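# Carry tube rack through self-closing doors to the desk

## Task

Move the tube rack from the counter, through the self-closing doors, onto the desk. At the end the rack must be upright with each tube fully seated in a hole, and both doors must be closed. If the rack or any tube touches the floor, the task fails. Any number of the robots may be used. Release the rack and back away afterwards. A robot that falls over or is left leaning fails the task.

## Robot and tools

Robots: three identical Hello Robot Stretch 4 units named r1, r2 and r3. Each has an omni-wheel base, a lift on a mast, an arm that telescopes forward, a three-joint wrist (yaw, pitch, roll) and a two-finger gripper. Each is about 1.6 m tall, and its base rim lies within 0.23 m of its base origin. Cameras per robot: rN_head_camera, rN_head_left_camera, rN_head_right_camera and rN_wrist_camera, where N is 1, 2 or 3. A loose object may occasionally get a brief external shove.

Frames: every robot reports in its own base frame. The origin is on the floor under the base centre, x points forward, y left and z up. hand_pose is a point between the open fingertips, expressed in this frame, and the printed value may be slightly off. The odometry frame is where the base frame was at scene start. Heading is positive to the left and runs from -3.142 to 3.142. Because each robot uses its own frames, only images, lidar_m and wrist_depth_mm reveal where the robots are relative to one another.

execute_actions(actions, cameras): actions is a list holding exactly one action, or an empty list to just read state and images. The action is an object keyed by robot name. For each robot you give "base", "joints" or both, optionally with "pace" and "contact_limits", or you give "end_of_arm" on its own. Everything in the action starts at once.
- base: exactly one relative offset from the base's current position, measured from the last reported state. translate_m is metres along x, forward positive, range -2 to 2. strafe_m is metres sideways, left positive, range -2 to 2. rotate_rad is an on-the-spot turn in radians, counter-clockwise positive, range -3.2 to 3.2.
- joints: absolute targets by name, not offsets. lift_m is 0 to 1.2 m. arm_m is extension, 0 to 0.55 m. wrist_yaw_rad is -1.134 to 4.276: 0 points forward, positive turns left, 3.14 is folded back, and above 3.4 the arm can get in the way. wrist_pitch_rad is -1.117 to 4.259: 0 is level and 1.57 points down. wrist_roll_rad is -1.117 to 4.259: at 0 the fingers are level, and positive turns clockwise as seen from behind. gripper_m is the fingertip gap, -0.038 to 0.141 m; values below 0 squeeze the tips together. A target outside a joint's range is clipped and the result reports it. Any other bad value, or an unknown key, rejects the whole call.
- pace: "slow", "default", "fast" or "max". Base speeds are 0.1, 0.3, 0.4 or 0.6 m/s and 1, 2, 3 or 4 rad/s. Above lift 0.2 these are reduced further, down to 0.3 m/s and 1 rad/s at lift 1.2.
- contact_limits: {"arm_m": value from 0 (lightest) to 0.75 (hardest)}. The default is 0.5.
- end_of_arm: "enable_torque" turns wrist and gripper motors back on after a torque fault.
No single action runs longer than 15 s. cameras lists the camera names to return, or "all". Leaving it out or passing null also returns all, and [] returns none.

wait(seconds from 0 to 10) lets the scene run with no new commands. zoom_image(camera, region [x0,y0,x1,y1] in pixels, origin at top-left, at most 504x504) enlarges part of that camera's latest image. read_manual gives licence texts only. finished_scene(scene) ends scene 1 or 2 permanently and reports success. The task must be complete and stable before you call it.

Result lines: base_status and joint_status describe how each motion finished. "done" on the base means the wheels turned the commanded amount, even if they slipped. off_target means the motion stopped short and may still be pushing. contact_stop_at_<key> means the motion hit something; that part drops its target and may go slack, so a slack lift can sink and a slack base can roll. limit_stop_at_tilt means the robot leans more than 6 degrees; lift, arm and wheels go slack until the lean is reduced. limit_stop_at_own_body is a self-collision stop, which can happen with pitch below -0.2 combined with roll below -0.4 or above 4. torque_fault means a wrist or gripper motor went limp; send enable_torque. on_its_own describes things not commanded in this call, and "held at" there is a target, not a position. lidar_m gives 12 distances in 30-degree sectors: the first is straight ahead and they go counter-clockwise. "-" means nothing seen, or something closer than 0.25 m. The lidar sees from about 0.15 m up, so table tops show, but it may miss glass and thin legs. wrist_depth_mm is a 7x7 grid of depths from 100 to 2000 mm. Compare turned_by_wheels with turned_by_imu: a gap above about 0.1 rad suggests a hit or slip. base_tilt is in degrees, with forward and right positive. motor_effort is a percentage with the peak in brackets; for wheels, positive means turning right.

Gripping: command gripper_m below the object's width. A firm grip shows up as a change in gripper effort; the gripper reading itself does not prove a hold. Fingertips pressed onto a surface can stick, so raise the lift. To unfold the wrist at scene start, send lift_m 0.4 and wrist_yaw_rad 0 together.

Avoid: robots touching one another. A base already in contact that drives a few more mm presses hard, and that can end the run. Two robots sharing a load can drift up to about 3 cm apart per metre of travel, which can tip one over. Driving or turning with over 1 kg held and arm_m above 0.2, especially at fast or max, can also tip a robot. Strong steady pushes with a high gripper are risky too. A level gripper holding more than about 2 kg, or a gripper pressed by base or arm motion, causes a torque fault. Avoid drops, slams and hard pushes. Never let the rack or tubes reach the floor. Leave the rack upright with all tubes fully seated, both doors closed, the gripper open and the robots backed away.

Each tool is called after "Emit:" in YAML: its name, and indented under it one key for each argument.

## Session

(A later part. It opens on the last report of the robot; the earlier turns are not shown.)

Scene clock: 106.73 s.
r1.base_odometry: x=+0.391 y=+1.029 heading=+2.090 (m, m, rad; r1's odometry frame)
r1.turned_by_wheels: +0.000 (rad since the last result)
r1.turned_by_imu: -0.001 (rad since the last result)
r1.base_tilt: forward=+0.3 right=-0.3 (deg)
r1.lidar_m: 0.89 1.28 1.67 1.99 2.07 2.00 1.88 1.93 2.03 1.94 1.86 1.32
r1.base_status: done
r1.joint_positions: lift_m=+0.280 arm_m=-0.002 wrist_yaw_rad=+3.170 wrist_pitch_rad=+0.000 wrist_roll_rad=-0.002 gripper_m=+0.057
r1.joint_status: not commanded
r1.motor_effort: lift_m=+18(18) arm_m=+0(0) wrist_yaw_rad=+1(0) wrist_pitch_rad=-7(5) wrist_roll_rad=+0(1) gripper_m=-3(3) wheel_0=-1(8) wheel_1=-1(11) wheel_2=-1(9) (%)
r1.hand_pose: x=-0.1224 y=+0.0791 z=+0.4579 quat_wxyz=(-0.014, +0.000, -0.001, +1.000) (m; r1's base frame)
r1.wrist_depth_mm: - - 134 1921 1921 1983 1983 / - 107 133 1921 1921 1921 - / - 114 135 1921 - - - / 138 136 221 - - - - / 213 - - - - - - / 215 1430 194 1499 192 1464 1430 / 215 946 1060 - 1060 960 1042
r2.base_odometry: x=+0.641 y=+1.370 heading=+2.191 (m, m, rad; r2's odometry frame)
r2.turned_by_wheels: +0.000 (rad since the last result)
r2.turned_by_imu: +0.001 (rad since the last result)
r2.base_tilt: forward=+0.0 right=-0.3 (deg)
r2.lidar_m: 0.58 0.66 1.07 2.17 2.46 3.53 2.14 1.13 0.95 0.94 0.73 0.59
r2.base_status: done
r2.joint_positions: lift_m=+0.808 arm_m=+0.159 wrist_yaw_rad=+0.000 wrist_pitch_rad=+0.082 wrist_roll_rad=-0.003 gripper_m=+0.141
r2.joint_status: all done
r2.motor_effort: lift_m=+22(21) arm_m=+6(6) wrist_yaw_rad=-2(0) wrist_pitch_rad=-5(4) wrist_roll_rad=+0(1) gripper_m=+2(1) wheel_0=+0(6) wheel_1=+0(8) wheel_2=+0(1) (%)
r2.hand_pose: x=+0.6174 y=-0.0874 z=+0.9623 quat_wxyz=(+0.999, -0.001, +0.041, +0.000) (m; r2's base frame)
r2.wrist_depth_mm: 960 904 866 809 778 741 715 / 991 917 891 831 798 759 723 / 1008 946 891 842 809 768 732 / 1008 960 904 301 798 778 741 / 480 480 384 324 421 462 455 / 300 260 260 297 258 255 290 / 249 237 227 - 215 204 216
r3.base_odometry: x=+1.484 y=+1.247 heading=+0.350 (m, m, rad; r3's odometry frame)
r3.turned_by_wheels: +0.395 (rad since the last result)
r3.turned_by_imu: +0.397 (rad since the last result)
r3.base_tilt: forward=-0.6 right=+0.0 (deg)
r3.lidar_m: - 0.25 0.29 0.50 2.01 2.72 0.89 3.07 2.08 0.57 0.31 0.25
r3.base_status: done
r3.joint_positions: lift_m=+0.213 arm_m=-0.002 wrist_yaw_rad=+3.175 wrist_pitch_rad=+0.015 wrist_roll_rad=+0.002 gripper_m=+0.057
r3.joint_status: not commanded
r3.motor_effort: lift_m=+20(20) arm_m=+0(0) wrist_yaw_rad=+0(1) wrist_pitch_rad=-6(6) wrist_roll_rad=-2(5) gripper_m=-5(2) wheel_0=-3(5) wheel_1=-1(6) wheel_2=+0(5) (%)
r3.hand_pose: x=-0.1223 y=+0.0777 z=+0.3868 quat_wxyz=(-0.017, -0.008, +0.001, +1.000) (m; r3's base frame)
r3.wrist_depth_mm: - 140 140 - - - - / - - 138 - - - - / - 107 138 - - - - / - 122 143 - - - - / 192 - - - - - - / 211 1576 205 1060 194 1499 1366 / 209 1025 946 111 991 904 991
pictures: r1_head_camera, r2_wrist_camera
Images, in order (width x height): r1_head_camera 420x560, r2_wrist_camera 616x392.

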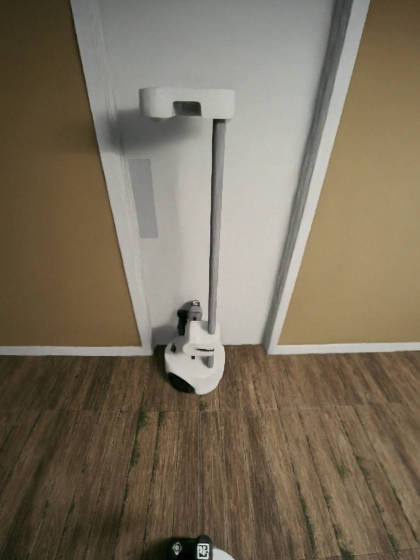

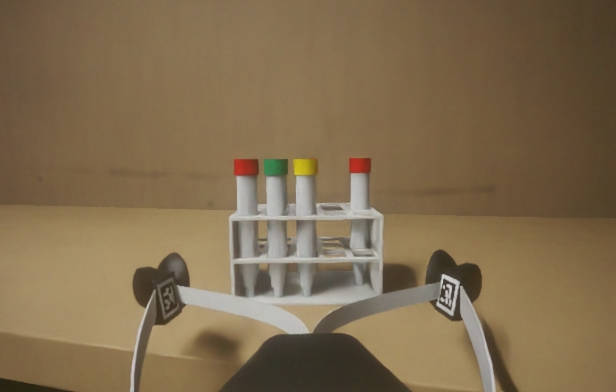

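Emit:
execute_actions:
  actions:
    - {"r2": {"joints": {"lift_m": 0.802, "arm_m": 0.262}, "pace": "slow", "contact_limits": {"arm_m": 0.2}}, "r3": {"base": {"translate_m": 0.45}, "pace": "slow"}}
  cameras: ["r2_wrist_camera", "r2_head_camera", "r1_head_camera"]

Scene clock: 126.93 s.
r1.base_odometry: x=+0.391 y=+1.029 heading=+2.090 (m, m, rad; r1's odometry frame)
r1.turned_by_wheels: +0.000 (rad since the last result)
r1.turned_by_imu: -0.003 (rad since the last result)
r1.base_tilt: forward=+0.3 right=-0.4 (deg)
r1.lidar_m: 1.33 1.25 1.66 1.99 2.07 2.04 1.87 1.94 2.06 1.94 1.88 1.32
r1.base_status: not commanded
r1.joint_positions: lift_m=+0.280 arm_m=-0.002 wrist_yaw_rad=+3.170 wrist_pitch_rad=+0.000 wrist_roll_rad=-0.002 gripper_m=+0.057
r1.joint_status: not commanded
r1.motor_effort: lift_m=+18(18) arm_m=+0(0) wrist_yaw_rad=+1(0) wrist_pitch_rad=-6(5) wrist_roll_rad=-1(1) gripper_m=-4(3) wheel_0=-1(1) wheel_1=-1(1) wheel_2=-1(1) (%)
r1.hand_pose: x=-0.1224 y=+0.0791 z=+0.4579 quat_wxyz=(-0.014, +0.000, -0.001, +1.000) (m; r1's base frame)
r1.wrist_depth_mm: - - 134 1921 1921 1921 1921 / - 107 134 1983 1921 1983 - / - 114 135 1983 - - - / 138 136 221 - - - - / 214 - - - - - - / 214 1397 194 1499 193 1464 1464 / 214 960 1060 - 1078 960 1042
r2.base_odometry: x=+0.641 y=+1.370 heading=+2.191 (m, m, rad; r2's odometry frame)
r2.turned_by_wheels: +0.000 (rad since the last result)
r2.turned_by_imu: +0.002 (rad since the last result)
r2.base_tilt: forward=+0.0 right=-0.2 (deg)
r2.lidar_m: 0.57 0.67 1.07 2.19 2.47 3.52 2.16 1.14 0.94 0.93 0.72 0.58
r2.base_status: not commanded
r2.joint_positions: lift_m=+0.802 arm_m=+0.261 wrist_yaw_rad=+0.000 wrist_pitch_rad=+0.082 wrist_roll_rad=-0.003 gripper_m=+0.141
r2.joint_status: all done
r2.motor_effort: lift_m=+16(22) arm_m=+6(6) wrist_yaw_rad=-2(2) wrist_pitch_rad=-4(4) wrist_roll_rad=-1(1) gripper_m=+4(3) wheel_0=+0(0) wheel_1=+0(0) wheel_2=+0(0) (%)
r2.contact_limits: arm_m 0.2
r2.hand_pose: x=+0.7194 y=-0.0874 z=+0.9568 quat_wxyz=(+0.999, -0.001, +0.041, +0.000) (m; r2's base frame)
r2.wrist_depth_mm: 854 820 768 723 683 654 627 / 878 831 778 741 699 661 634 / 891 831 778 741 715 676 647 / 891 842 200 249 699 683 661 / 459 455 201 202 228 442 433 / 283 246 203 204 221 243 274 / 205 206 201 - 204 202 211
r3.base_odometry: x=+1.906 y=+1.401 heading=+0.349 (m, m, rad; r3's odometry frame)
r3.turned_by_wheels: -0.001 (rad since the last result)
r3.turned_by_imu: -0.002 (rad since the last result)
r3.base_tilt: forward=-0.7 right=+0.0 (deg)
r3.lidar_m: 0.25 0.41 0.98 0.82 0.37 3.62 1.33 2.97 0.43 0.25 - -
r3.base_status: done
r3.joint_positions: lift_m=+0.213 arm_m=-0.002 wrist_yaw_rad=+3.175 wrist_pitch_rad=+0.015 wrist_roll_rad=+0.002 gripper_m=+0.057
r3.joint_status: not commanded
r3.motor_effort: lift_m=+20(20) arm_m=+0(0) wrist_yaw_rad=-1(1) wrist_pitch_rad=-6(5) wrist_roll_rad=-1(1) gripper_m=-7(4) wheel_0=+8(19) wheel_1=-3(14) wheel_2=-14(21) (%)
r3.hand_pose: x=-0.1223 y=+0.0777 z=+0.3868 quat_wxyz=(-0.017, -0.008, +0.001, +1.000) (m; r3's base frame)
r3.wrist_depth_mm: - 140 140 - - - - / - - 138 - - - 399 / - 107 138 - - - 404 / - 122 142 - - - 404 / 192 - - 1618 - - 407 / 211 1618 205 1499 193 1430 413 / 210 1008 946 110 991 904 654
pictures: r1_head_camera, r2_head_camera, r2_wrist_camera
Images, in order (width x height): r1_head_camera 420x560, r2_head_camera 420x560, r2_wrist_camera 616x392.

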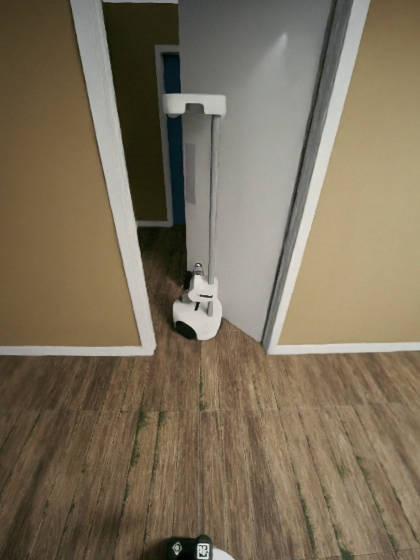

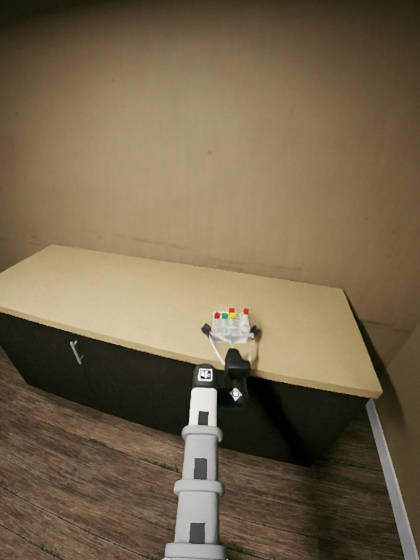

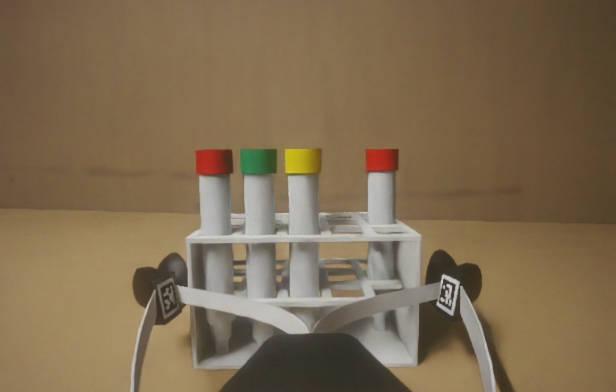

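Emit:
execute_actions:
  actions:
    - {"r2": {"joints": {"arm_m": 0.272, "gripper_m": 0.07}, "pace": "slow", "contact_limits": {"arm_m": 0.2}}, "r3": {"base": {"translate_m": 0.4}, "pace": "slow"}}
  cameras: ["r2_wrist_camera", "r3_head_left_camera"]

Scene clock: 136.73 s.
r1.base_odometry: x=+0.391 y=+1.029 heading=+2.090 (m, m, rad; r1's odometry frame)
r1.turned_by_wheels: +0.000 (rad since the last result)
r1.turned_by_imu: -0.003 (rad since the last result)
r1.base_tilt: forward=+0.2 right=-0.3 (deg)
r1.lidar_m: 1.46 1.28 1.69 2.00 2.06 2.01 1.87 1.93 2.06 1.93 1.86 1.34
r1.base_status: not commanded
r1.joint_positions: lift_m=+0.280 arm_m=-0.002 wrist_yaw_rad=+3.170 wrist_pitch_rad=+0.000 wrist_roll_rad=-0.002 gripper_m=+0.057
r1.joint_status: not commanded
r1.motor_effort: lift_m=+18(18) arm_m=+0(0) wrist_yaw_rad=+1(1) wrist_pitch_rad=-6(6) wrist_roll_rad=-1(2) gripper_m=-3(2) wheel_0=-1(1) wheel_1=-1(1) wheel_2=-1(1) (%)
r1.hand_pose: x=-0.1224 y=+0.0791 z=+0.4579 quat_wxyz=(-0.014, +0.000, -0.001, +1.000) (m; r1's base frame)
r1.wrist_depth_mm: - - 133 1921 1921 1921 1863 / - 107 134 1921 1921 1921 - / - 114 135 1863 - - - / 138 136 221 - - - - / 214 - - - - - - / 215 1464 195 1464 193 1464 1430 / 214 960 1060 - 1078 976 1060
r2.base_odometry: x=+0.641 y=+1.370 heading=+2.191 (m, m, rad; r2's odometry frame)
r2.turned_by_wheels: +0.000 (rad since the last result)
r2.turned_by_imu: +0.002 (rad since the last result)
r2.base_tilt: forward=+0.0 right=-0.3 (deg)
r2.lidar_m: 0.58 0.67 1.08 2.19 2.48 3.52 2.16 1.13 0.94 0.94 0.72 0.59
r2.base_status: not commanded
r2.joint_positions: lift_m=+0.802 arm_m=+0.271 wrist_yaw_rad=+0.000 wrist_pitch_rad=+0.083 wrist_roll_rad=-0.003 gripper_m=+0.070
r2.joint_status: all done
r2.motor_effort: lift_m=+16(16) arm_m=+6(6) wrist_yaw_rad=-1(2) wrist_pitch_rad=-8(8) wrist_roll_rad=-1(1) gripper_m=-17(16) wheel_0=+0(0) wheel_1=+0(0) wheel_2=+0(0) (%)
r2.contact_limits: arm_m 0.2
r2.hand_pose: x=+0.7294 y=-0.0874 z=+0.9564 quat_wxyz=(+0.999, -0.001, +0.042, +0.000) (m; r2's base frame)
r2.wrist_depth_mm: 854 798 741 715 676 647 627 / 866 809 778 723 683 654 627 / 878 842 778 723 691 668 640 / 891 831 183 183 699 676 647 / 452 452 183 186 201 436 430 / 282 183 185 189 193 181 273 / 204 199 189 - 193 201 210
r3.base_odometry: x=+2.281 y=+1.538 heading=+0.349 (m, m, rad; r3's odometry frame)
r3.turned_by_wheels: +0.000 (rad since the last result)
r3.turned_by_imu: +0.001 (rad since the last result)
r3.base_tilt: forward=-0.7 right=+0.0 (deg)
r3.lidar_m: 1.71 1.43 1.01 0.94 0.86 0.66 1.75 0.61 0.26 0.25 1.36 1.55
r3.base_status: done
r3.joint_positions: lift_m=+0.213 arm_m=-0.002 wrist_yaw_rad=+3.175 wrist_pitch_rad=+0.015 wrist_roll_rad=+0.002 gripper_m=+0.057
r3.joint_status: not commanded
r3.motor_effort: lift_m=+20(19) arm_m=+0(0) wrist_yaw_rad=+0(0) wrist_pitch_rad=-5(6) wrist_roll_rad=-2(3) gripper_m=-1(1) wheel_0=+8(11) wheel_1=-2(3) wheel_2=-7(20) (%)
r3.hand_pose: x=-0.1223 y=+0.0777 z=+0.3868 quat_wxyz=(-0.017, -0.008, +0.001, +1.000) (m; r3's base frame)
r3.wrist_depth_mm: - 140 140 - - 699 691 / - - 138 - - 691 683 / - 107 139 - - 699 691 / - 122 143 - - 691 683 / 191 - - - - 691 691 / 211 1618 205 1537 194 691 676 / 209 1008 946 111 976 691 691
pictures: r2_wrist_camera, r3_head_left_camera
Images, in order (width x height): r2_wrist_camera 616x392, r3_head_left_camera 420x672.

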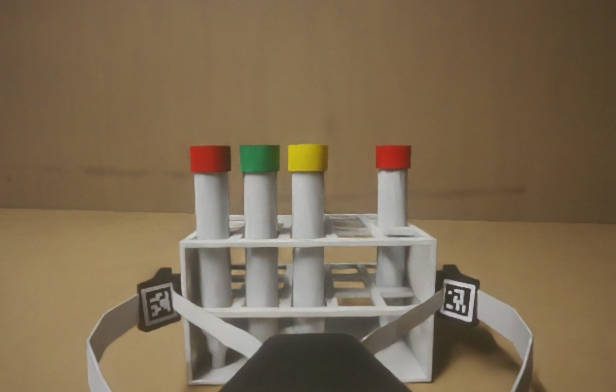

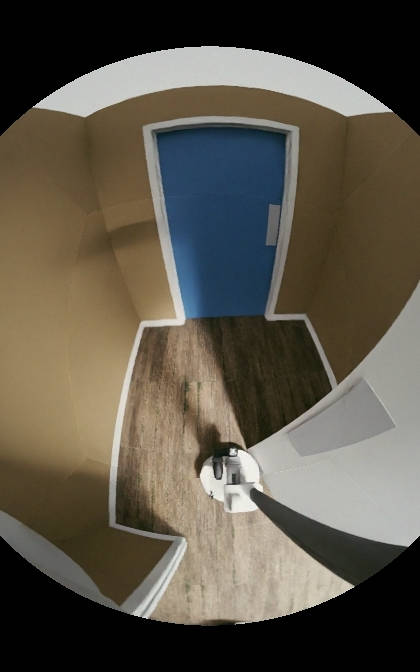

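Emit:
execute_actions:
  actions:
    - {"r2": {"joints": {"lift_m": 0.86}, "pace": "slow"}, "r3": {"base": {"translate_m": 1.4}, "pace": "fast"}, "r1": {"base": {"translate_m": 0.98}, "pace": "fast"}}
  cameras: ["r2_wrist_camera", "r3_head_left_camera", "r3_head_camera", "r1_head_left_camera"]

Scene clock: 158.13 s.
r1.base_odometry: x=-0.095 y=+1.880 heading=+2.090 (m, m, rad; r1's odometry frame)
r1.turned_by_wheels: +0.000 (rad since the last result)
r1.turned_by_imu: -0.009 (rad since the last result)
r1.base_tilt: forward=+0.4 right=-0.4 (deg)
r1.lidar_m: 0.51 0.67 0.49 0.90 2.12 2.79 2.86 2.92 2.01 1.36 0.52 0.50
r1.base_status: done
r1.joint_positions: lift_m=+0.280 arm_m=-0.002 wrist_yaw_rad=+3.170 wrist_pitch_rad=+0.000 wrist_roll_rad=-0.002 gripper_m=+0.057
r1.joint_status: not commanded
r1.motor_effort: lift_m=+18(18) arm_m=+0(0) wrist_yaw_rad=+1(0) wrist_pitch_rad=-6(6) wrist_roll_rad=+0(1) gripper_m=-2(3) wheel_0=+1(12) wheel_1=+2(14) wheel_2=+2(15) (%)
r1.hand_pose: x=-0.1224 y=+0.0791 z=+0.4579 quat_wxyz=(-0.014, +0.000, -0.001, +1.000) (m; r1's base frame)
r1.wrist_depth_mm: - - 134 - - - - / - 107 134 - - - - / - 114 135 - - - - / 138 136 222 - - - - / 214 - - - - - - / 214 1397 194 1464 192 1499 1464 / 214 960 1060 - 1078 976 1042
r2.base_odometry: x=+0.641 y=+1.370 heading=+2.191 (m, m, rad; r2's odometry frame)
r2.turned_by_wheels: +0.000 (rad since the last result)
r2.turned_by_imu: +0.003 (rad since the last result)
r2.base_tilt: forward=+0.0 right=-0.2 (deg)
r2.lidar_m: 0.59 0.69 1.10 2.19 2.48 3.52 2.14 1.15 0.95 0.94 0.73 0.58
r2.base_status: not commanded
r2.joint_positions: lift_m=+0.860 arm_m=+0.271 wrist_yaw_rad=+0.000 wrist_pitch_rad=+0.083 wrist_roll_rad=-0.003 gripper_m=+0.070
r2.joint_status: all done
r2.motor_effort: lift_m=+22(21) arm_m=+6(6) wrist_yaw_rad=-2(1) wrist_pitch_rad=-9(8) wrist_roll_rad=-1(1) gripper_m=-18(20) wheel_0=+0(0) wheel_1=+0(0) wheel_2=+0(0) (%)
r2.hand_pose: x=+0.7294 y=-0.0874 z=+1.0139 quat_wxyz=(+0.999, -0.001, +0.042, +0.000) (m; r2's base frame)
r2.wrist_depth_mm: 842 809 750 707 676 647 621 / 854 809 750 715 691 654 627 / 878 831 768 723 699 661 627 / 891 854 183 183 699 676 654 / 668 668 184 186 202 668 654 / 415 183 185 189 193 181 404 / 303 297 191 - 198 298 297
r3.base_odometry: x=+3.597 y=+2.017 heading=+0.349 (m, m, rad; r3's odometry frame)
r3.turned_by_wheels: +0.000 (rad since the last result)
r3.turned_by_imu: +0.004 (rad since the last result)
r3.base_tilt: forward=-0.8 right=+0.0 (deg)
r3.lidar_m: 0.29 0.32 0.43 0.83 1.03 1.39 1.64 1.58 1.13 1.00 0.46 0.30
r3.base_status: done
r3.joint_positions: lift_m=+0.213 arm_m=-0.002 wrist_yaw_rad=+3.175 wrist_pitch_rad=+0.015 wrist_roll_rad=+0.002 gripper_m=+0.057
r3.joint_status: not commanded
r3.motor_effort: lift_m=+20(20) arm_m=+0(0) wrist_yaw_rad=+0(0) wrist_pitch_rad=-5(6) wrist_roll_rad=-3(2) gripper_m=-2(6) wheel_0=-1(13) wheel_1=-1(4) wheel_2=+1(16) (%)
r3.hand_pose: x=-0.1222 y=+0.0778 z=+0.3868 quat_wxyz=(-0.017, -0.008, +0.001, +1.000) (m; r3's base frame)
r3.wrist_depth_mm: - 140 139 1863 - - 1397 / - - 138 1863 - - 1397 / - 107 138 1808 - - 1430 / - 122 143 1808 - - 1397 / 192 1983 - 1863 - - 1397 / 211 1576 206 1537 193 1464 1308 / 209 1008 946 111 976 904 991
pictures: r1_head_left_camera, r2_wrist_camera, r3_head_camera, r3_head_left_camera
Images, in order (width x height): r1_head_left_camera 420x672, r2_wrist_camera 616x392, r3_head_camera 420x560, r3_head_left_camera 420x672.

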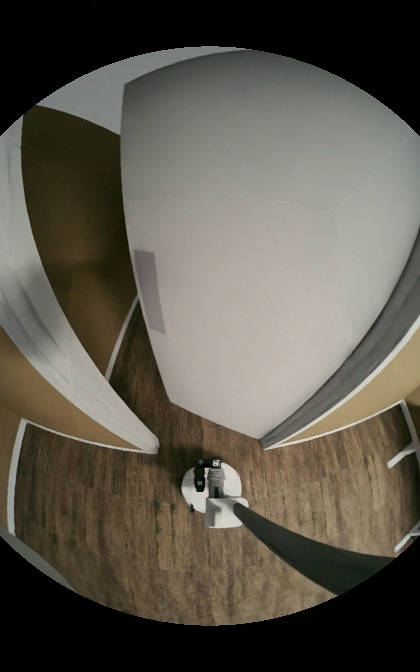

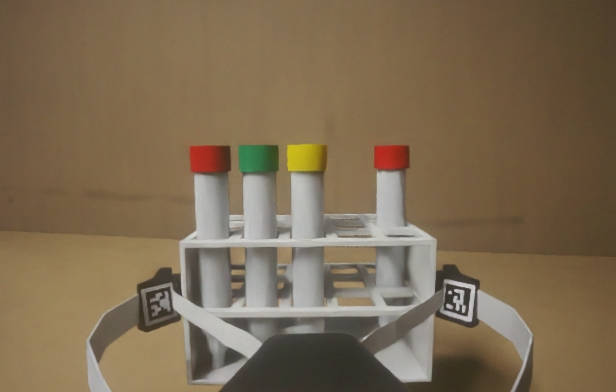

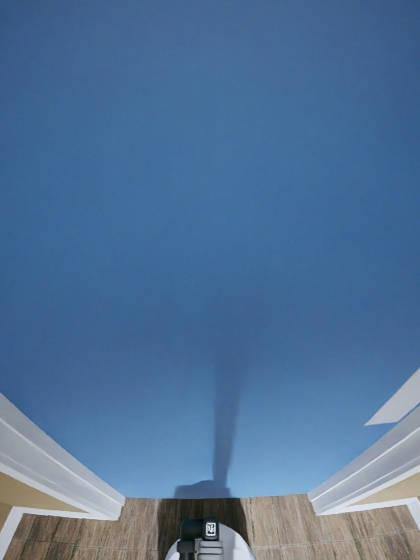

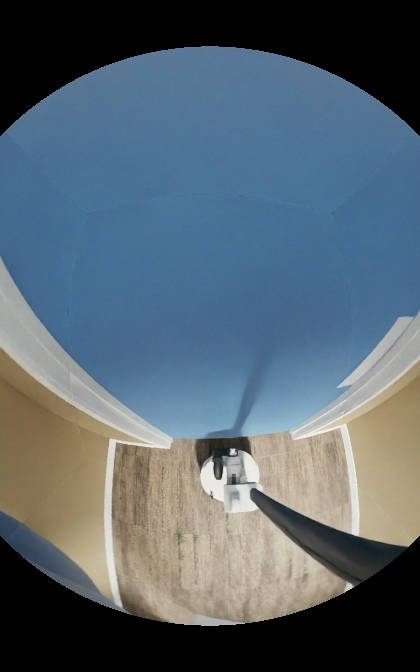

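Emit:
execute_actions:
  actions:
    - {"r2": {"joints": {"arm_m": 0.0}}, "r3": {"base": {"strafe_m": -0.16}, "pace": "fast"}, "r1": {"base": {"strafe_m": 0.11}, "pace": "fast"}}
  cameras: []

Emit:
execute_actions:
  actions:
    - {"r2": {"base": {"translate_m": -1.0}}, "r3": {"base": {"translate_m": 0.5}, "pace": "slow"}, "r1": {"base": {"translate_m": 0.5}, "pace": "slow"}}
  cameras: ["r2_head_right_camera", "r3_head_left_camera", "r1_head_left_camera"]

Scene clock: 166.47 s.
r1.base_odometry: x=-0.191 y=+1.826 heading=+2.090 (m, m, rad; r1's odometry frame)
r1.turned_by_wheels: +0.000 (rad since the last result)
r1.turned_by_imu: -0.003 (rad since the last result)
r1.base_tilt: forward=+0.3 right=-0.3 (deg)
r1.lidar_m: 0.33 0.35 0.39 0.89 1.99 2.61 2.86 2.94 2.10 1.35 0.53 0.36
r1.base_status: done
r1.joint_positions: lift_m=+0.280 arm_m=-0.002 wrist_yaw_rad=+3.170 wrist_pitch_rad=+0.000 wrist_roll_rad=-0.002 gripper_m=+0.057
r1.joint_status: not commanded
r1.motor_effort: lift_m=+18(18) arm_m=+0(0) wrist_yaw_rad=+2(2) wrist_pitch_rad=-5(6) wrist_roll_rad=-1(3) gripper_m=-3(4) wheel_0=-1(7) wheel_1=+0(12) wheel_2=+0(4) (%)
r1.hand_pose: x=-0.1224 y=+0.0791 z=+0.4579 quat_wxyz=(-0.014, +0.000, -0.001, +1.000) (m; r1's base frame)
r1.wrist_depth_mm: - - 134 - - - - / - 107 134 - - - - / - 114 135 - - - - / 138 136 221 - - - - / 214 - - - - - - / 214 1430 195 1464 193 1464 1464 / 214 976 1042 - 1078 960 1042
r2.base_odometry: x=+0.641 y=+1.370 heading=+2.191 (m, m, rad; r2's odometry frame)
r2.turned_by_wheels: +0.000 (rad since the last result)
r2.turned_by_imu: +0.002 (rad since the last result)
r2.base_tilt: forward=+0.0 right=-0.2 (deg)
r2.lidar_m: 0.40 0.67 1.10 2.17 2.45 3.53 2.14 1.14 0.95 0.93 0.71 0.60
r2.base_status: not commanded
r2.joint_positions: lift_m=+0.860 arm_m=+0.004 wrist_yaw_rad=+0.000 wrist_pitch_rad=+0.084 wrist_roll_rad=-0.003 gripper_m=+0.070
r2.joint_status: all done
joint sent to its limit — the command would take r2.arm_m past its lower limit, so that joint was sent only as far as its limit.
r2.motor_effort: lift_m=+22(22) arm_m=-6(6) wrist_yaw_rad=-1(2) wrist_pitch_rad=-9(9) wrist_roll_rad=-2(1) gripper_m=-21(19) wheel_0=+0(0) wheel_1=+0(0) wheel_2=+0(0) (%)
r2.hand_pose: x=+0.4619 y=-0.0874 z=+1.0138 quat_wxyz=(+0.999, -0.001, +0.042, +0.000) (m; r2's base frame)
r2.wrist_depth_mm: 1118 1078 1008 976 931 891 842 / 1160 1118 1060 991 931 891 854 / 1182 1118 1042 976 946 891 854 / 1205 1118 184 183 946 931 878 / 676 676 185 185 203 654 647 / 452 183 185 189 194 181 410 / 473 445 191 - 198 342 325
r3.base_odometry: x=+3.652 y=+1.866 heading=+0.349 (m, m, rad; r3's odometry frame)
r3.turned_by_wheels: +0.000 (rad since the last result)
r3.turned_by_imu: +0.001 (rad since the last result)
r3.base_tilt: forward=-0.7 right=+0.0 (deg)
r3.lidar_m: 0.28 0.31 0.41 0.83 1.19 1.60 1.97 1.34 0.96 0.90 0.44 0.32
r3.base_status: done
r3.joint_positions: lift_m=+0.213 arm_m=-0.002 wrist_yaw_rad=+3.175 wrist_pitch_rad=+0.015 wrist_roll_rad=+0.002 gripper_m=+0.057
r3.joint_status: not commanded
r3.motor_effort: lift_m=+19(20) arm_m=+0(0) wrist_yaw_rad=+1(1) wrist_pitch_rad=-4(5) wrist_roll_rad=-2(4) gripper_m=-2(5) wheel_0=+0(10) wheel_1=+2(6) wheel_2=+2(2) (%)
r3.hand_pose: x=-0.1222 y=+0.0778 z=+0.3868 quat_wxyz=(-0.017, -0.008, +0.001, +1.000) (m; r3's base frame)
r3.wrist_depth_mm: - 140 140 - - - 1618 / - - 139 - - - 1618 / - 107 138 - - - 1661 / - 122 143 - - - 1661 / 191 1708 - - - - 1661 / 211 1537 206 1537 193 1464 1430 / 209 1025 946 111 991 891 976
pictures: none
No camera images: the call's "cameras" was empty. Leave "cameras" out to get every camera's image.

Scene clock: 172.77 s.
r1.base_odometry: x=-0.439 y=+2.259 heading=+2.089 (m, m, rad; r1's odometry frame)
r1.turned_by_wheels: -0.001 (rad since the last result)
r1.turned_by_imu: -0.006 (rad since the last result)
r1.base_tilt: forward=+0.2 right=-0.3 (deg)
r1.lidar_m: 0.25 0.30 0.99 0.52 0.34 3.06 3.39 3.44 0.56 0.26 0.25 -
r1.base_status: done
r1.joint_positions: lift_m=+0.280 arm_m=-0.002 wrist_yaw_rad=+3.170 wrist_pitch_rad=+0.000 wrist_roll_rad=-0.002 gripper_m=+0.057
r1.joint_status: not commanded
r1.motor_effort: lift_m=+17(18) arm_m=+0(0) wrist_yaw_rad=+1(2) wrist_pitch_rad=-6(5) wrist_roll_rad=+2(1) gripper_m=-3(1) wheel_0=+10(14) wheel_1=+3(19) wheel_2=-20(23) (%)
r1.hand_pose: x=-0.1224 y=+0.0791 z=+0.4580 quat_wxyz=(-0.014, +0.000, -0.001, +1.000) (m; r1's base frame)
r1.wrist_depth_mm: - - 133 - - - - / - 107 133 - - - - / - 114 135 - - - - / 138 136 221 - - - - / 214 - - - - - - / 214 1430 195 1464 193 1499 1336 / 214 960 1060 - 1078 960 931
r2.base_odometry: x=+1.222 y=+0.556 heading=+2.190 (m, m, rad; r2's odometry frame)
r2.turned_by_wheels: -0.001 (rad since the last result)
r2.turned_by_imu: +0.002 (rad since the last result)
r2.base_tilt: forward=+0.1 right=-0.4 (deg)
r2.lidar_m: 0.41 1.77 2.40 2.38 2.70 2.51 1.66 0.25 0.51 0.71 0.85 1.39
r2.base_status: done
r2.joint_positions: lift_m=+0.860 arm_m=+0.004 wrist_yaw_rad=+0.000 wrist_pitch_rad=+0.084 wrist_roll_rad=-0.003 gripper_m=+0.070
r2.joint_status: not commanded
r2.motor_effort: lift_m=+21(22) arm_m=-6(6) wrist_yaw_rad=-1(1) wrist_pitch_rad=-9(9) wrist_roll_rad=+0(0) gripper_m=-19(20) wheel_0=+1(3) wheel_1=-14(13) wheel_2=+2(9) (%)
r2.hand_pose: x=+0.4619 y=-0.0874 z=+1.0139 quat_wxyz=(+0.999, -0.001, +0.042, +0.000) (m; r2's base frame)
r2.wrist_depth_mm: - - - 1921 1863 1708 1499 / - - - 1983 1983 1756 1430 / - - - 1983 1921 1756 1430 / - 1661 183 183 1336 1863 1430 / 1708 1576 184 186 202 1863 1430 / - 183 185 189 193 181 1430 / 1808 1661 192 - 197 1808 1430
r3.base_odometry: x=+4.121 y=+2.036 heading=+0.349 (m, m, rad; r3's odometry frame)
r3.turned_by_wheels: +0.000 (rad since the last result)
r3.turned_by_imu: +0.068 (rad since the last result)
r3.base_tilt: forward=-1.3 right=+0.3 (deg)
r3.lidar_m: 0.25 - 0.25 0.29 0.64 1.70 1.98 1.27 0.40 0.47 0.58 0.32
r3.base_status: done
r3.joint_positions: lift_m=+0.213 arm_m=-0.002 wrist_yaw_rad=+3.207 wrist_pitch_rad=+0.013 wrist_roll_rad=+0.002 gripper_m=+0.057
r3.joint_status: not commanded
r3.on_its_own: wrist_yaw_rad is at rest, and its effort (-90) is outside its rest range (-13 to +13)
r3.motor_effort: lift_m=+24(24) arm_m=+1(1) wrist_yaw_rad=-90(91) wrist_pitch_rad=-1(7) wrist_roll_rad=-1(3) gripper_m=+0(3) wheel_0=+1(22) wheel_1=+26(27) wheel_2=-25(26) (%)
r3.hand_pose: x=-0.1247 y=+0.0685 z=+0.3870 quat_wxyz=(-0.032, -0.007, +0.001, +0.999) (m; r3's base frame)
r3.wrist_depth_mm: - - 138 - - - 1863 / - - 137 - - - 1863 / - - 136 - - - 1921 / - 117 138 - - - 1921 / 185 1537 - - - - 1983 / 196 1464 205 1537 194 1430 1430 / 195 1042 960 111 991 904 976
pictures: r1_head_left_camera, r2_head_right_camera, r3_head_left_camera
Images, in order (width x height): r1_head_left_camera 420x672, r2_head_right_camera 420x672, r3_head_left_camera 420x672.

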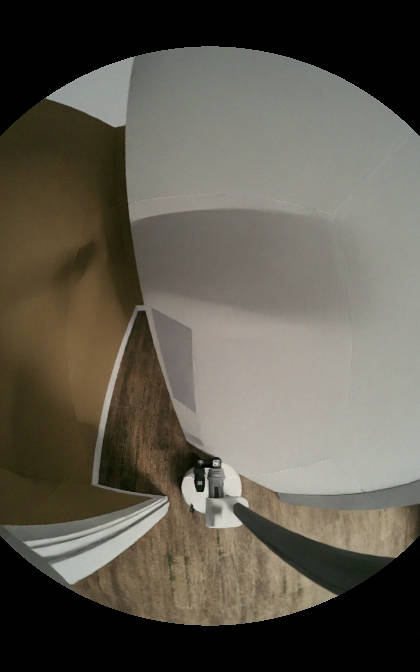

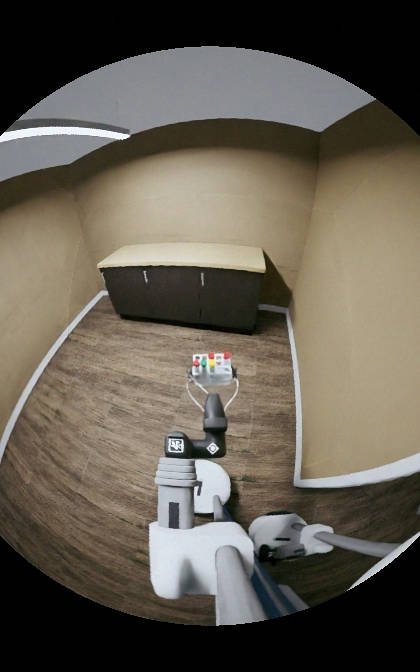

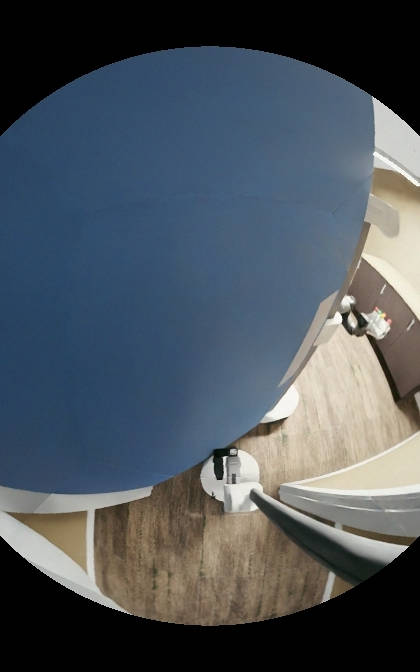

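My mistake: r2 backed into the door's swing. I'll move it away right now.

Emit:
execute_actions:
  actions:
    - {"r2": {"base": {"translate_m": 0.55}}, "r3": {"base": {"rotate_rad": -0.5}, "pace": "slow"}, "r1": {"base": {"translate_m": 0.3}, "pace": "slow"}}
  cameras: ["r2_head_right_camera", "r3_head_left_camera", "r1_head_left_camera"]

Scene clock: 180.73 s.
r1.base_odometry: x=-0.587 y=+2.519 heading=+2.089 (m, m, rad; r1's odometry frame)
r1.turned_by_wheels: +0.000 (rad since the last result)
r1.turned_by_imu: -0.006 (rad since the last result)
r1.base_tilt: forward=+0.3 right=-0.3 (deg)
r1.lidar_m: 0.28 1.46 1.01 0.94 0.61 0.51 3.68 3.75 0.31 0.25 - 0.25
r1.base_status: done
r1.joint_positions: lift_m=+0.280 arm_m=-0.002 wrist_yaw_rad=+3.170 wrist_pitch_rad=+0.000 wrist_roll_rad=-0.002 gripper_m=+0.057
r1.joint_status: not commanded
r1.motor_effort: lift_m=+17(17) arm_m=+0(0) wrist_yaw_rad=+1(1) wrist_pitch_rad=-6(5) wrist_roll_rad=-3(1) gripper_m=-3(1) wheel_0=+10(19) wheel_1=+0(6) wheel_2=-12(22) (%)
r1.hand_pose: x=-0.1224 y=+0.0791 z=+0.4580 quat_wxyz=(-0.014, +0.000, -0.001, +1.000) (m; r1's base frame)
r1.wrist_depth_mm: - - 133 - - 525 500 / - 107 134 - - 530 508 / - 114 135 - - 535 508 / 138 136 222 - - 539 512 / 214 - - - - 530 512 / 215 1430 194 1499 193 525 517 / 214 976 1060 - 1078 500 517
r2.base_odometry: x=+0.903 y=+1.004 heading=+2.190 (m, m, rad; r2's odometry frame)
r2.turned_by_wheels: +0.000 (rad since the last result)
r2.turned_by_imu: +0.002 (rad since the last result)
r2.base_tilt: forward=+0.0 right=-0.3 (deg)
r2.lidar_m: 0.41 1.18 2.27 2.28 2.59 3.07 0.72 0.95 0.86 0.83 0.99 1.03
r2.base_status: done
r2.joint_positions: lift_m=+0.860 arm_m=+0.003 wrist_yaw_rad=+0.000 wrist_pitch_rad=+0.084 wrist_roll_rad=-0.003 gripper_m=+0.070
r2.joint_status: not commanded
r2.motor_effort: lift_m=+21(21) arm_m=-6(5) wrist_yaw_rad=-2(1) wrist_pitch_rad=-9(10) wrist_roll_rad=+0(0) gripper_m=-16(21) wheel_0=+0(6) wheel_1=-1(13) wheel_2=+0(10) (%)
r2.hand_pose: x=+0.4619 y=-0.0874 z=+1.0140 quat_wxyz=(+0.999, -0.001, +0.042, +0.000) (m; r2's base frame)
r2.wrist_depth_mm: 1618 1537 1499 1397 1336 1281 1205 / 1708 1576 1499 1430 1366 1308 1229 / 1708 1618 1537 1430 1336 1308 1229 / 1708 1576 182 185 1255 1308 1255 / 1008 931 184 186 202 750 1281 / 1042 183 186 190 193 181 1281 / 1042 991 193 - 197 788 1308
r3.base_odometry: x=+4.121 y=+2.036 heading=-0.151 (m, m, rad; r3's odometry frame)
r3.turned_by_wheels: -0.500 (rad since the last result)
r3.turned_by_imu: -0.491 (rad since the last result)
r3.base_tilt: forward=-0.7 right=+0.0 (deg)
r3.lidar_m: 0.29 0.25 - 0.26 0.30 0.64 1.75 1.73 1.25 0.41 0.64 0.94
r3.base_status: done
r3.joint_positions: lift_m=+0.213 arm_m=-0.002 wrist_yaw_rad=+3.175 wrist_pitch_rad=+0.015 wrist_roll_rad=+0.002 gripper_m=+0.057
r3.joint_status: not commanded
r3.motor_effort: lift_m=+22(23) arm_m=+0(1) wrist_yaw_rad=+0(89) wrist_pitch_rad=-5(6) wrist_roll_rad=-3(1) gripper_m=-3(4) wheel_0=+0(10) wheel_1=+15(28) wheel_2=-8(25) (%)
r3.hand_pose: x=-0.1224 y=+0.0777 z=+0.3866 quat_wxyz=(-0.017, -0.008, +0.001, +1.000) (m; r3's base frame)
r3.wrist_depth_mm: - 140 140 - 1921 1366 574 / - - 138 - 1921 1366 580 / - 107 138 - 1863 1397 585 / - 122 142 - 1921 1366 1118 / 193 1863 - - 1756 1397 1138 / 211 1576 206 1464 194 1308 1118 / 209 1042 946 111 976 904 904
pictures: r1_head_left_camera, r2_head_right_camera, r3_head_left_camera
Images, in order (width x height): r1_head_left_camera 420x672, r2_head_right_camera 420x672, r3_head_left_camera 420x672.

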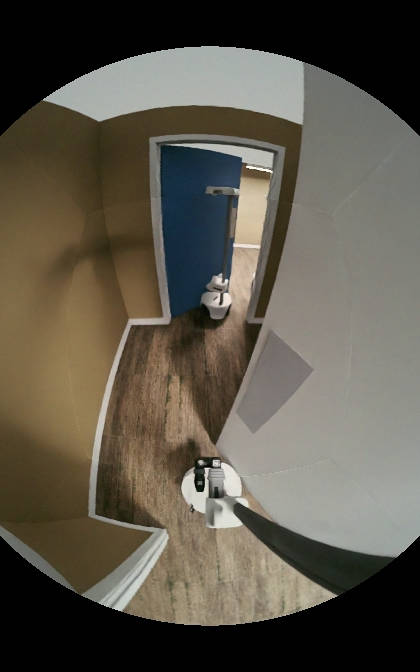

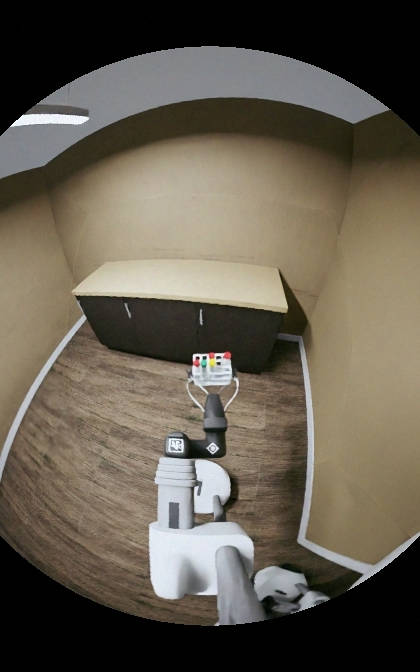

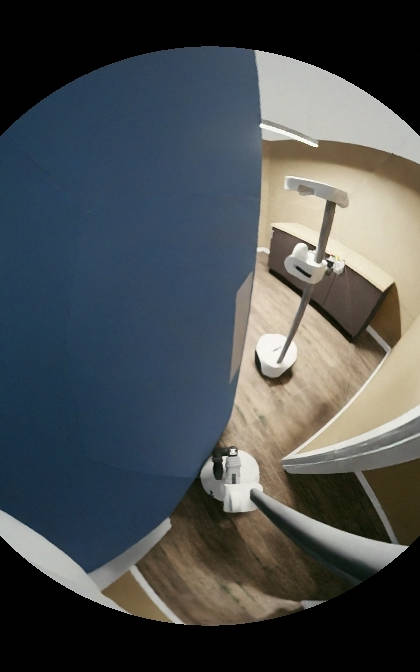

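Emit:
execute_actions:
  actions:
    - {"r2": {"base": {"strafe_m": 0.65}}, "r3": {"base": {"translate_m": 0.25}, "pace": "slow"}, "r1": {"base": {"translate_m": 0.2}, "pace": "slow"}}
  cameras: []

Emit:
execute_actions:
  actions:
    - {"r2": {"base": {"rotate_rad": -1.79}, "pace": "slow"}, "r3": {"base": {"strafe_m": 0.5}, "pace": "slow"}, "r1": {"base": {"strafe_m": -0.4}, "pace": "slow"}}
  cameras: ["r2_head_camera", "r3_head_left_camera", "r1_head_right_camera"]

Scene clock: 195.67 s.
r1.base_odometry: x=-0.687 y=+2.693 heading=+2.089 (m, m, rad; r1's odometry frame)
r1.turned_by_wheels: +0.000 (rad since the last result)
r1.turned_by_imu: -0.007 (rad since the last result)
r1.base_tilt: forward=+0.2 right=-0.4 (deg)
r1.lidar_m: 1.76 1.49 1.03 0.93 0.91 0.66 3.90 0.62 0.28 0.25 1.34 0.25
r1.base_status: done
r1.joint_positions: lift_m=+0.280 arm_m=-0.002 wrist_yaw_rad=+3.170 wrist_pitch_rad=+0.000 wrist_roll_rad=-0.002 gripper_m=+0.057
r1.joint_status: not commanded
r1.motor_effort: lift_m=+17(17) arm_m=+0(0) wrist_yaw_rad=+1(1) wrist_pitch_rad=-5(7) wrist_roll_rad=-1(1) gripper_m=-2(1) wheel_0=+9(7) wheel_1=-1(1) wheel_2=-9(16) (%)
r1.hand_pose: x=-0.1224 y=+0.0791 z=+0.4580 quat_wxyz=(-0.014, +0.000, -0.001, +1.000) (m; r1's base frame)
r1.wrist_depth_mm: - - 133 - - 691 699 / - 107 134 - - 699 699 / - 114 135 - - 707 707 / 138 136 222 - - 715 707 / 215 - - - - 715 715 / 215 1430 193 1464 193 715 715 / 214 960 1060 - 1025 707 715
r2.base_odometry: x=+0.373 y=+0.627 heading=+2.190 (m, m, rad; r2's odometry frame)
r2.turned_by_wheels: +0.000 (rad since the last result)
r2.turned_by_imu: +0.004 (rad since the last result)
r2.base_tilt: forward=+0.0 right=-0.3 (deg)
r2.lidar_m: 0.40 1.30 1.65 1.64 1.86 2.93 2.94 1.00 1.09 1.48 1.41 1.17
r2.base_status: done
r2.joint_positions: lift_m=+0.860 arm_m=+0.003 wrist_yaw_rad=+0.000 wrist_pitch_rad=+0.084 wrist_roll_rad=-0.003 gripper_m=+0.070
r2.joint_status: not commanded
r2.motor_effort: lift_m=+21(21) arm_m=-6(6) wrist_yaw_rad=-1(1) wrist_pitch_rad=-8(9) wrist_roll_rad=-1(1) gripper_m=-17(19) wheel_0=+0(7) wheel_1=-2(9) wheel_2=-1(0) (%)
r2.hand_pose: x=+0.4619 y=-0.0874 z=+1.0140 quat_wxyz=(+0.999, -0.001, +0.042, +0.000) (m; r2's base frame)
r2.wrist_depth_mm: 1708 1756 1661 1537 1430 1366 1336 / 1756 1756 1661 1576 1464 1430 1366 / 1756 1808 1661 1576 1537 1430 1397 / 1756 1808 253 183 1229 1499 1366 / 1756 1078 184 185 202 866 842 / 1808 183 185 189 193 182 854 / 1756 1118 193 - 197 904 878
r3.base_odometry: x=+4.367 y=+1.998 heading=-0.150 (m, m, rad; r3's odometry frame)
r3.turned_by_wheels: +0.000 (rad since the last result)
r3.turned_by_imu: +0.002 (rad since the last result)
r3.base_tilt: forward=-0.7 right=+0.1 (deg)
r3.lidar_m: 1.10 0.25 - 0.25 0.25 0.52 1.94 1.89 0.45 0.55 1.81 1.45
r3.base_status: done
r3.joint_positions: lift_m=+0.213 arm_m=-0.002 wrist_yaw_rad=+3.175 wrist_pitch_rad=+0.015 wrist_roll_rad=+0.002 gripper_m=+0.057
r3.joint_status: not commanded
r3.motor_effort: lift_m=+22(22) arm_m=+1(1) wrist_yaw_rad=+0(0) wrist_pitch_rad=-5(5) wrist_roll_rad=-2(1) gripper_m=+0(3) wheel_0=-3(3) wheel_1=+14(15) wheel_2=-6(14) (%)
r3.hand_pose: x=-0.1224 y=+0.0777 z=+0.3866 quat_wxyz=(-0.017, -0.008, +0.001, +1.000) (m; r3's base frame)
r3.wrist_depth_mm: - 140 140 - - 1499 445 / - - 138 - - 1464 459 / - 107 138 - - 1499 433 / - 122 142 - - 1537 439 / 192 - - - - 1499 445 / 210 1537 206 1537 194 1336 449 / 209 1008 946 111 991 768 488
pictures: none
No camera images: the call's "cameras" was empty. Leave "cameras" out to get every camera's image.

Scene clock: 201.80 s.
r1.base_odometry: x=-0.427 y=+2.841 heading=+2.088 (m, m, rad; r1's odometry frame)
r1.turned_by_wheels: -0.001 (rad since the last result)
r1.turned_by_imu: +0.010 (rad since the last result)
r1.base_tilt: forward=+0.2 right=-0.3 (deg)
r1.lidar_m: 1.64 1.80 1.33 1.25 0.84 0.87 4.01 0.28 0.25 - 0.25 0.27
r1.base_status: strafe_m contact_stop (by the wheels' count: -0.299 of -0.400)
r1.joint_positions: lift_m=+0.280 arm_m=-0.002 wrist_yaw_rad=+3.170 wrist_pitch_rad=+0.000 wrist_roll_rad=-0.002 gripper_m=+0.057
r1.joint_status: not commanded
r1.on_its_own: the wheels are slack since a contact_stop
r1.motor_effort: lift_m=+17(17) arm_m=+0(0) wrist_yaw_rad=+0(1) wrist_pitch_rad=-6(6) wrist_roll_rad=-1(1) gripper_m=-2(3) wheel_0=+0(32) wheel_1=+0(36) wheel_2=+0(9) (%)
r1.hand_pose: x=-0.1224 y=+0.0791 z=+0.4580 quat_wxyz=(-0.014, +0.000, -0.001, +1.000) (m; r1's base frame)
r1.wrist_depth_mm: - - 133 - - - - / - 107 134 - - - 778 / - 114 135 - - - 788 / 138 136 221 - - - 788 / 215 535 - - - - 778 / 215 496 194 1430 192 1464 778 / 214 459 1060 - 1060 960 768
r2.base_odometry: x=+0.373 y=+0.627 heading=+0.400 (m, m, rad; r2's odometry frame)
r2.turned_by_wheels: -1.790 (rad since the last result)
r2.turned_by_imu: -1.777 (rad since the last result)
r2.base_tilt: forward=+0.0 right=-0.2 (deg)
r2.lidar_m: 0.41 1.55 1.21 1.15 1.20 1.71 1.64 1.70 2.32 2.89 1.22 1.26
r2.base_status: done
r2.joint_positions: lift_m=+0.860 arm_m=+0.004 wrist_yaw_rad=+0.000 wrist_pitch_rad=+0.084 wrist_roll_rad=-0.003 gripper_m=+0.070
r2.joint_status: not commanded
r2.motor_effort: lift_m=+21(21) arm_m=-6(6) wrist_yaw_rad=-1(1) wrist_pitch_rad=-9(8) wrist_roll_rad=-1(1) gripper_m=-16(20) wheel_0=+2(6) wheel_1=+1(6) wheel_2=+0(6) (%)
r2.hand_pose: x=+0.4619 y=-0.0874 z=+1.0140 quat_wxyz=(+0.999, -0.001, +0.042, +0.000) (m; r2's base frame)
r2.wrist_depth_mm: 1205 1182 1205 1182 - - - / 1205 1255 1229 1205 - - - / 1229 1255 1229 1255 - - - / 1229 1255 183 183 1255 - - / 1281 1281 185 186 203 - - / 1308 183 186 188 193 181 - / 1336 1308 193 - 196 1863 1863
r3.base_odometry: x=+4.442 y=+2.492 heading=-0.150 (m, m, rad; r3's odometry frame)
r3.turned_by_wheels: +0.000 (rad since the last result)
r3.turned_by_imu: +0.002 (rad since the last result)
r3.base_tilt: forward=-0.6 right=+0.0 (deg)
r3.lidar_m: 2.63 2.55 0.26 0.25 - 0.25 0.34 2.12 0.98 0.93 2.24 1.02
r3.base_status: done
r3.joint_positions: lift_m=+0.213 arm_m=-0.002 wrist_yaw_rad=+3.175 wrist_pitch_rad=+0.015 wrist_roll_rad=+0.002 gripper_m=+0.057
r3.joint_status: not commanded
r3.motor_effort: lift_m=+22(21) arm_m=+1(1) wrist_yaw_rad=+1(1) wrist_pitch_rad=-5(6) wrist_roll_rad=-3(1) gripper_m=-2(1) wheel_0=-7(18) wheel_1=+8(18) wheel_2=+3(6) (%)
r3.hand_pose: x=-0.1224 y=+0.0777 z=+0.3866 quat_wxyz=(-0.017, -0.008, +0.001, +1.000) (m; r3's base frame)
r3.wrist_depth_mm: - 140 139 512 314 224 186 / - - 138 517 315 227 187 / - 107 138 442 317 228 188 / - 122 142 480 320 228 189 / 192 - - 535 304 229 190 / 211 1537 206 484 193 220 189 / 209 1008 946 111 290 204 190
pictures: r1_head_right_camera, r2_head_camera, r3_head_left_camera
Images, in order (width x height): r1_head_right_camera 420x672, r2_head_camera 420x560, r3_head_left_camera 420x672.

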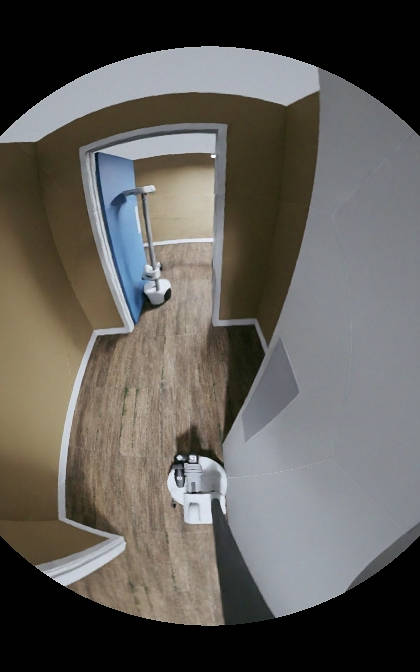

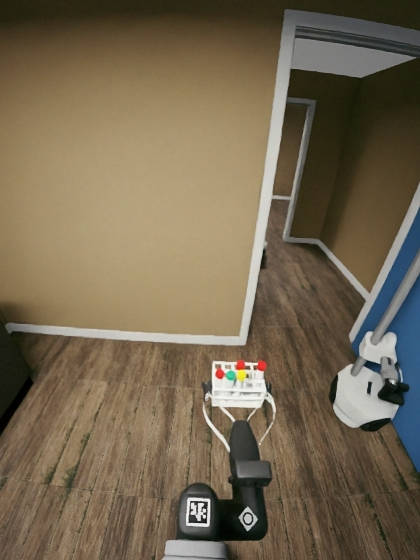

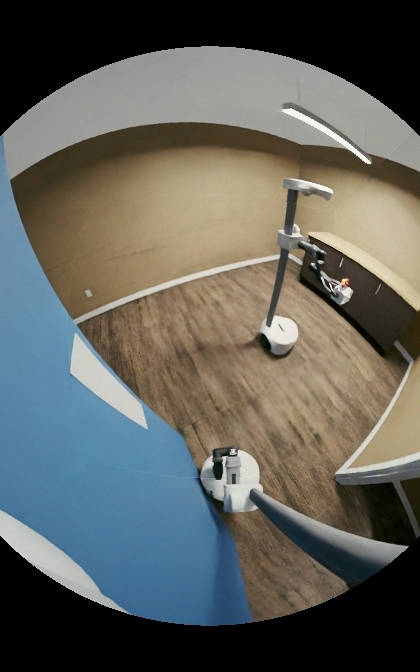

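Emit:
execute_actions:
  actions:
    - {"r1": {"base": {"translate_m": 0.15}, "pace": "slow"}}
  cameras: ["r1_head_right_camera"]

Scene clock: 208.00 s.
r1.base_odometry: x=-0.501 y=+2.971 heading=+2.088 (m, m, rad; r1's odometry frame)
r1.turned_by_wheels: +0.000 (rad since the last result)
r1.turned_by_imu: -0.003 (rad since the last result)
r1.base_tilt: forward=+0.3 right=-0.2 (deg)
r1.lidar_m: 1.52 1.66 1.33 1.25 1.08 0.97 4.19 0.27 0.25 - 0.25 1.11
r1.base_status: done
r1.joint_positions: lift_m=+0.280 arm_m=-0.002 wrist_yaw_rad=+3.170 wrist_pitch_rad=+0.000 wrist_roll_rad=-0.002 gripper_m=+0.057
r1.joint_status: not commanded
r1.motor_effort: lift_m=+17(17) arm_m=+0(0) wrist_yaw_rad=+1(1) wrist_pitch_rad=-7(8) wrist_roll_rad=-1(1) gripper_m=-3(2) wheel_0=+6(7) wheel_1=+0(6) wheel_2=-5(10) (%)
r1.hand_pose: x=-0.1224 y=+0.0791 z=+0.4580 quat_wxyz=(-0.014, +0.000, -0.001, +1.000) (m; r1's base frame)
r1.wrist_depth_mm: - - 134 - - - 820 / - 107 134 - - - 820 / - 114 135 - - - 831 / 138 137 222 - - - 820 / 214 530 798 - - - 831 / 214 500 195 1499 193 1464 831 / 214 462 931 - 1098 931 831
r2.base_odometry: x=+0.373 y=+0.627 heading=+0.400 (m, m, rad; r2's odometry frame)
r2.turned_by_wheels: +0.000 (rad since the last result)
r2.turned_by_imu: +0.001 (rad since the last result)
r2.base_tilt: forward=+0.0 right=-0.2 (deg)
r2.lidar_m: 0.41 1.54 1.21 1.15 1.18 1.71 1.63 1.66 2.29 2.90 1.24 1.27
r2.base_status: not commanded
r2.joint_positions: lift_m=+0.860 arm_m=+0.004 wrist_yaw_rad=+0.000 wrist_pitch_rad=+0.084 wrist_roll_rad=-0.003 gripper_m=+0.070
r2.joint_status: not commanded
r2.motor_effort: lift_m=+21(21) arm_m=-5(6) wrist_yaw_rad=-2(1) wrist_pitch_rad=-9(9) wrist_roll_rad=+0(0) gripper_m=-16(17) wheel_0=+2(2) wheel_1=+1(0) wheel_2=+1(0) (%)
r2.hand_pose: x=+0.4619 y=-0.0874 z=+1.0140 quat_wxyz=(+0.999, -0.001, +0.042, +0.000) (m; r2's base frame)
r2.wrist_depth_mm: 1182 1205 1182 1205 - - - / 1229 1229 1205 1255 - - - / 1229 1255 1229 1255 - - - / 1229 1255 183 183 1281 - - / 1281 1255 184 186 203 - - / 1281 183 186 189 193 181 - / 1336 1308 193 - 198 1863 1808
r3.base_odometry: x=+4.442 y=+2.492 heading=-0.150 (m, m, rad; r3's odometry frame)
r3.turned_by_wheels: +0.000 (rad since the last result)
r3.turned_by_imu: +0.001 (rad since the last result)
r3.base_tilt: forward=-0.7 right=+0.0 (deg)
r3.lidar_m: 2.63 2.55 0.26 0.25 - 0.25 0.33 2.03 0.98 0.94 2.25 1.04
r3.base_status: not commanded
r3.joint_positions: lift_m=+0.213 arm_m=-0.002 wrist_yaw_rad=+3.175 wrist_pitch_rad=+0.015 wrist_roll_rad=+0.002 gripper_m=+0.057
r3.joint_status: not commanded
r3.motor_effort: lift_m=+21(22) arm_m=+1(0) wrist_yaw_rad=+1(1) wrist_pitch_rad=-6(4) wrist_roll_rad=-2(3) gripper_m=-3(1) wheel_0=-7(8) wheel_1=+8(8) wheel_2=+3(3) (%)
r3.hand_pose: x=-0.1224 y=+0.0777 z=+0.3866 quat_wxyz=(-0.017, -0.008, +0.001, +1.000) (m; r3's base frame)
r3.wrist_depth_mm: - 140 140 517 314 225 186 / - - 138 512 317 227 187 / - 107 138 439 320 228 188 / - 122 142 484 322 229 189 / 192 - - 530 304 229 189 / 211 1618 206 484 193 220 190 / 210 1025 946 111 290 204 190
pictures: r1_head_right_camera
Images, in order (width x height): r1_head_right_camera 420x672.

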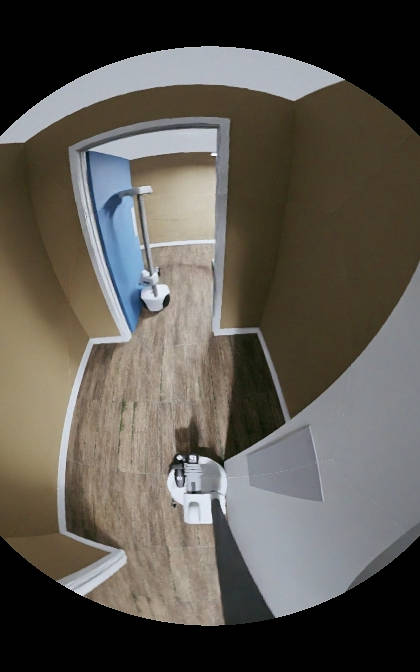

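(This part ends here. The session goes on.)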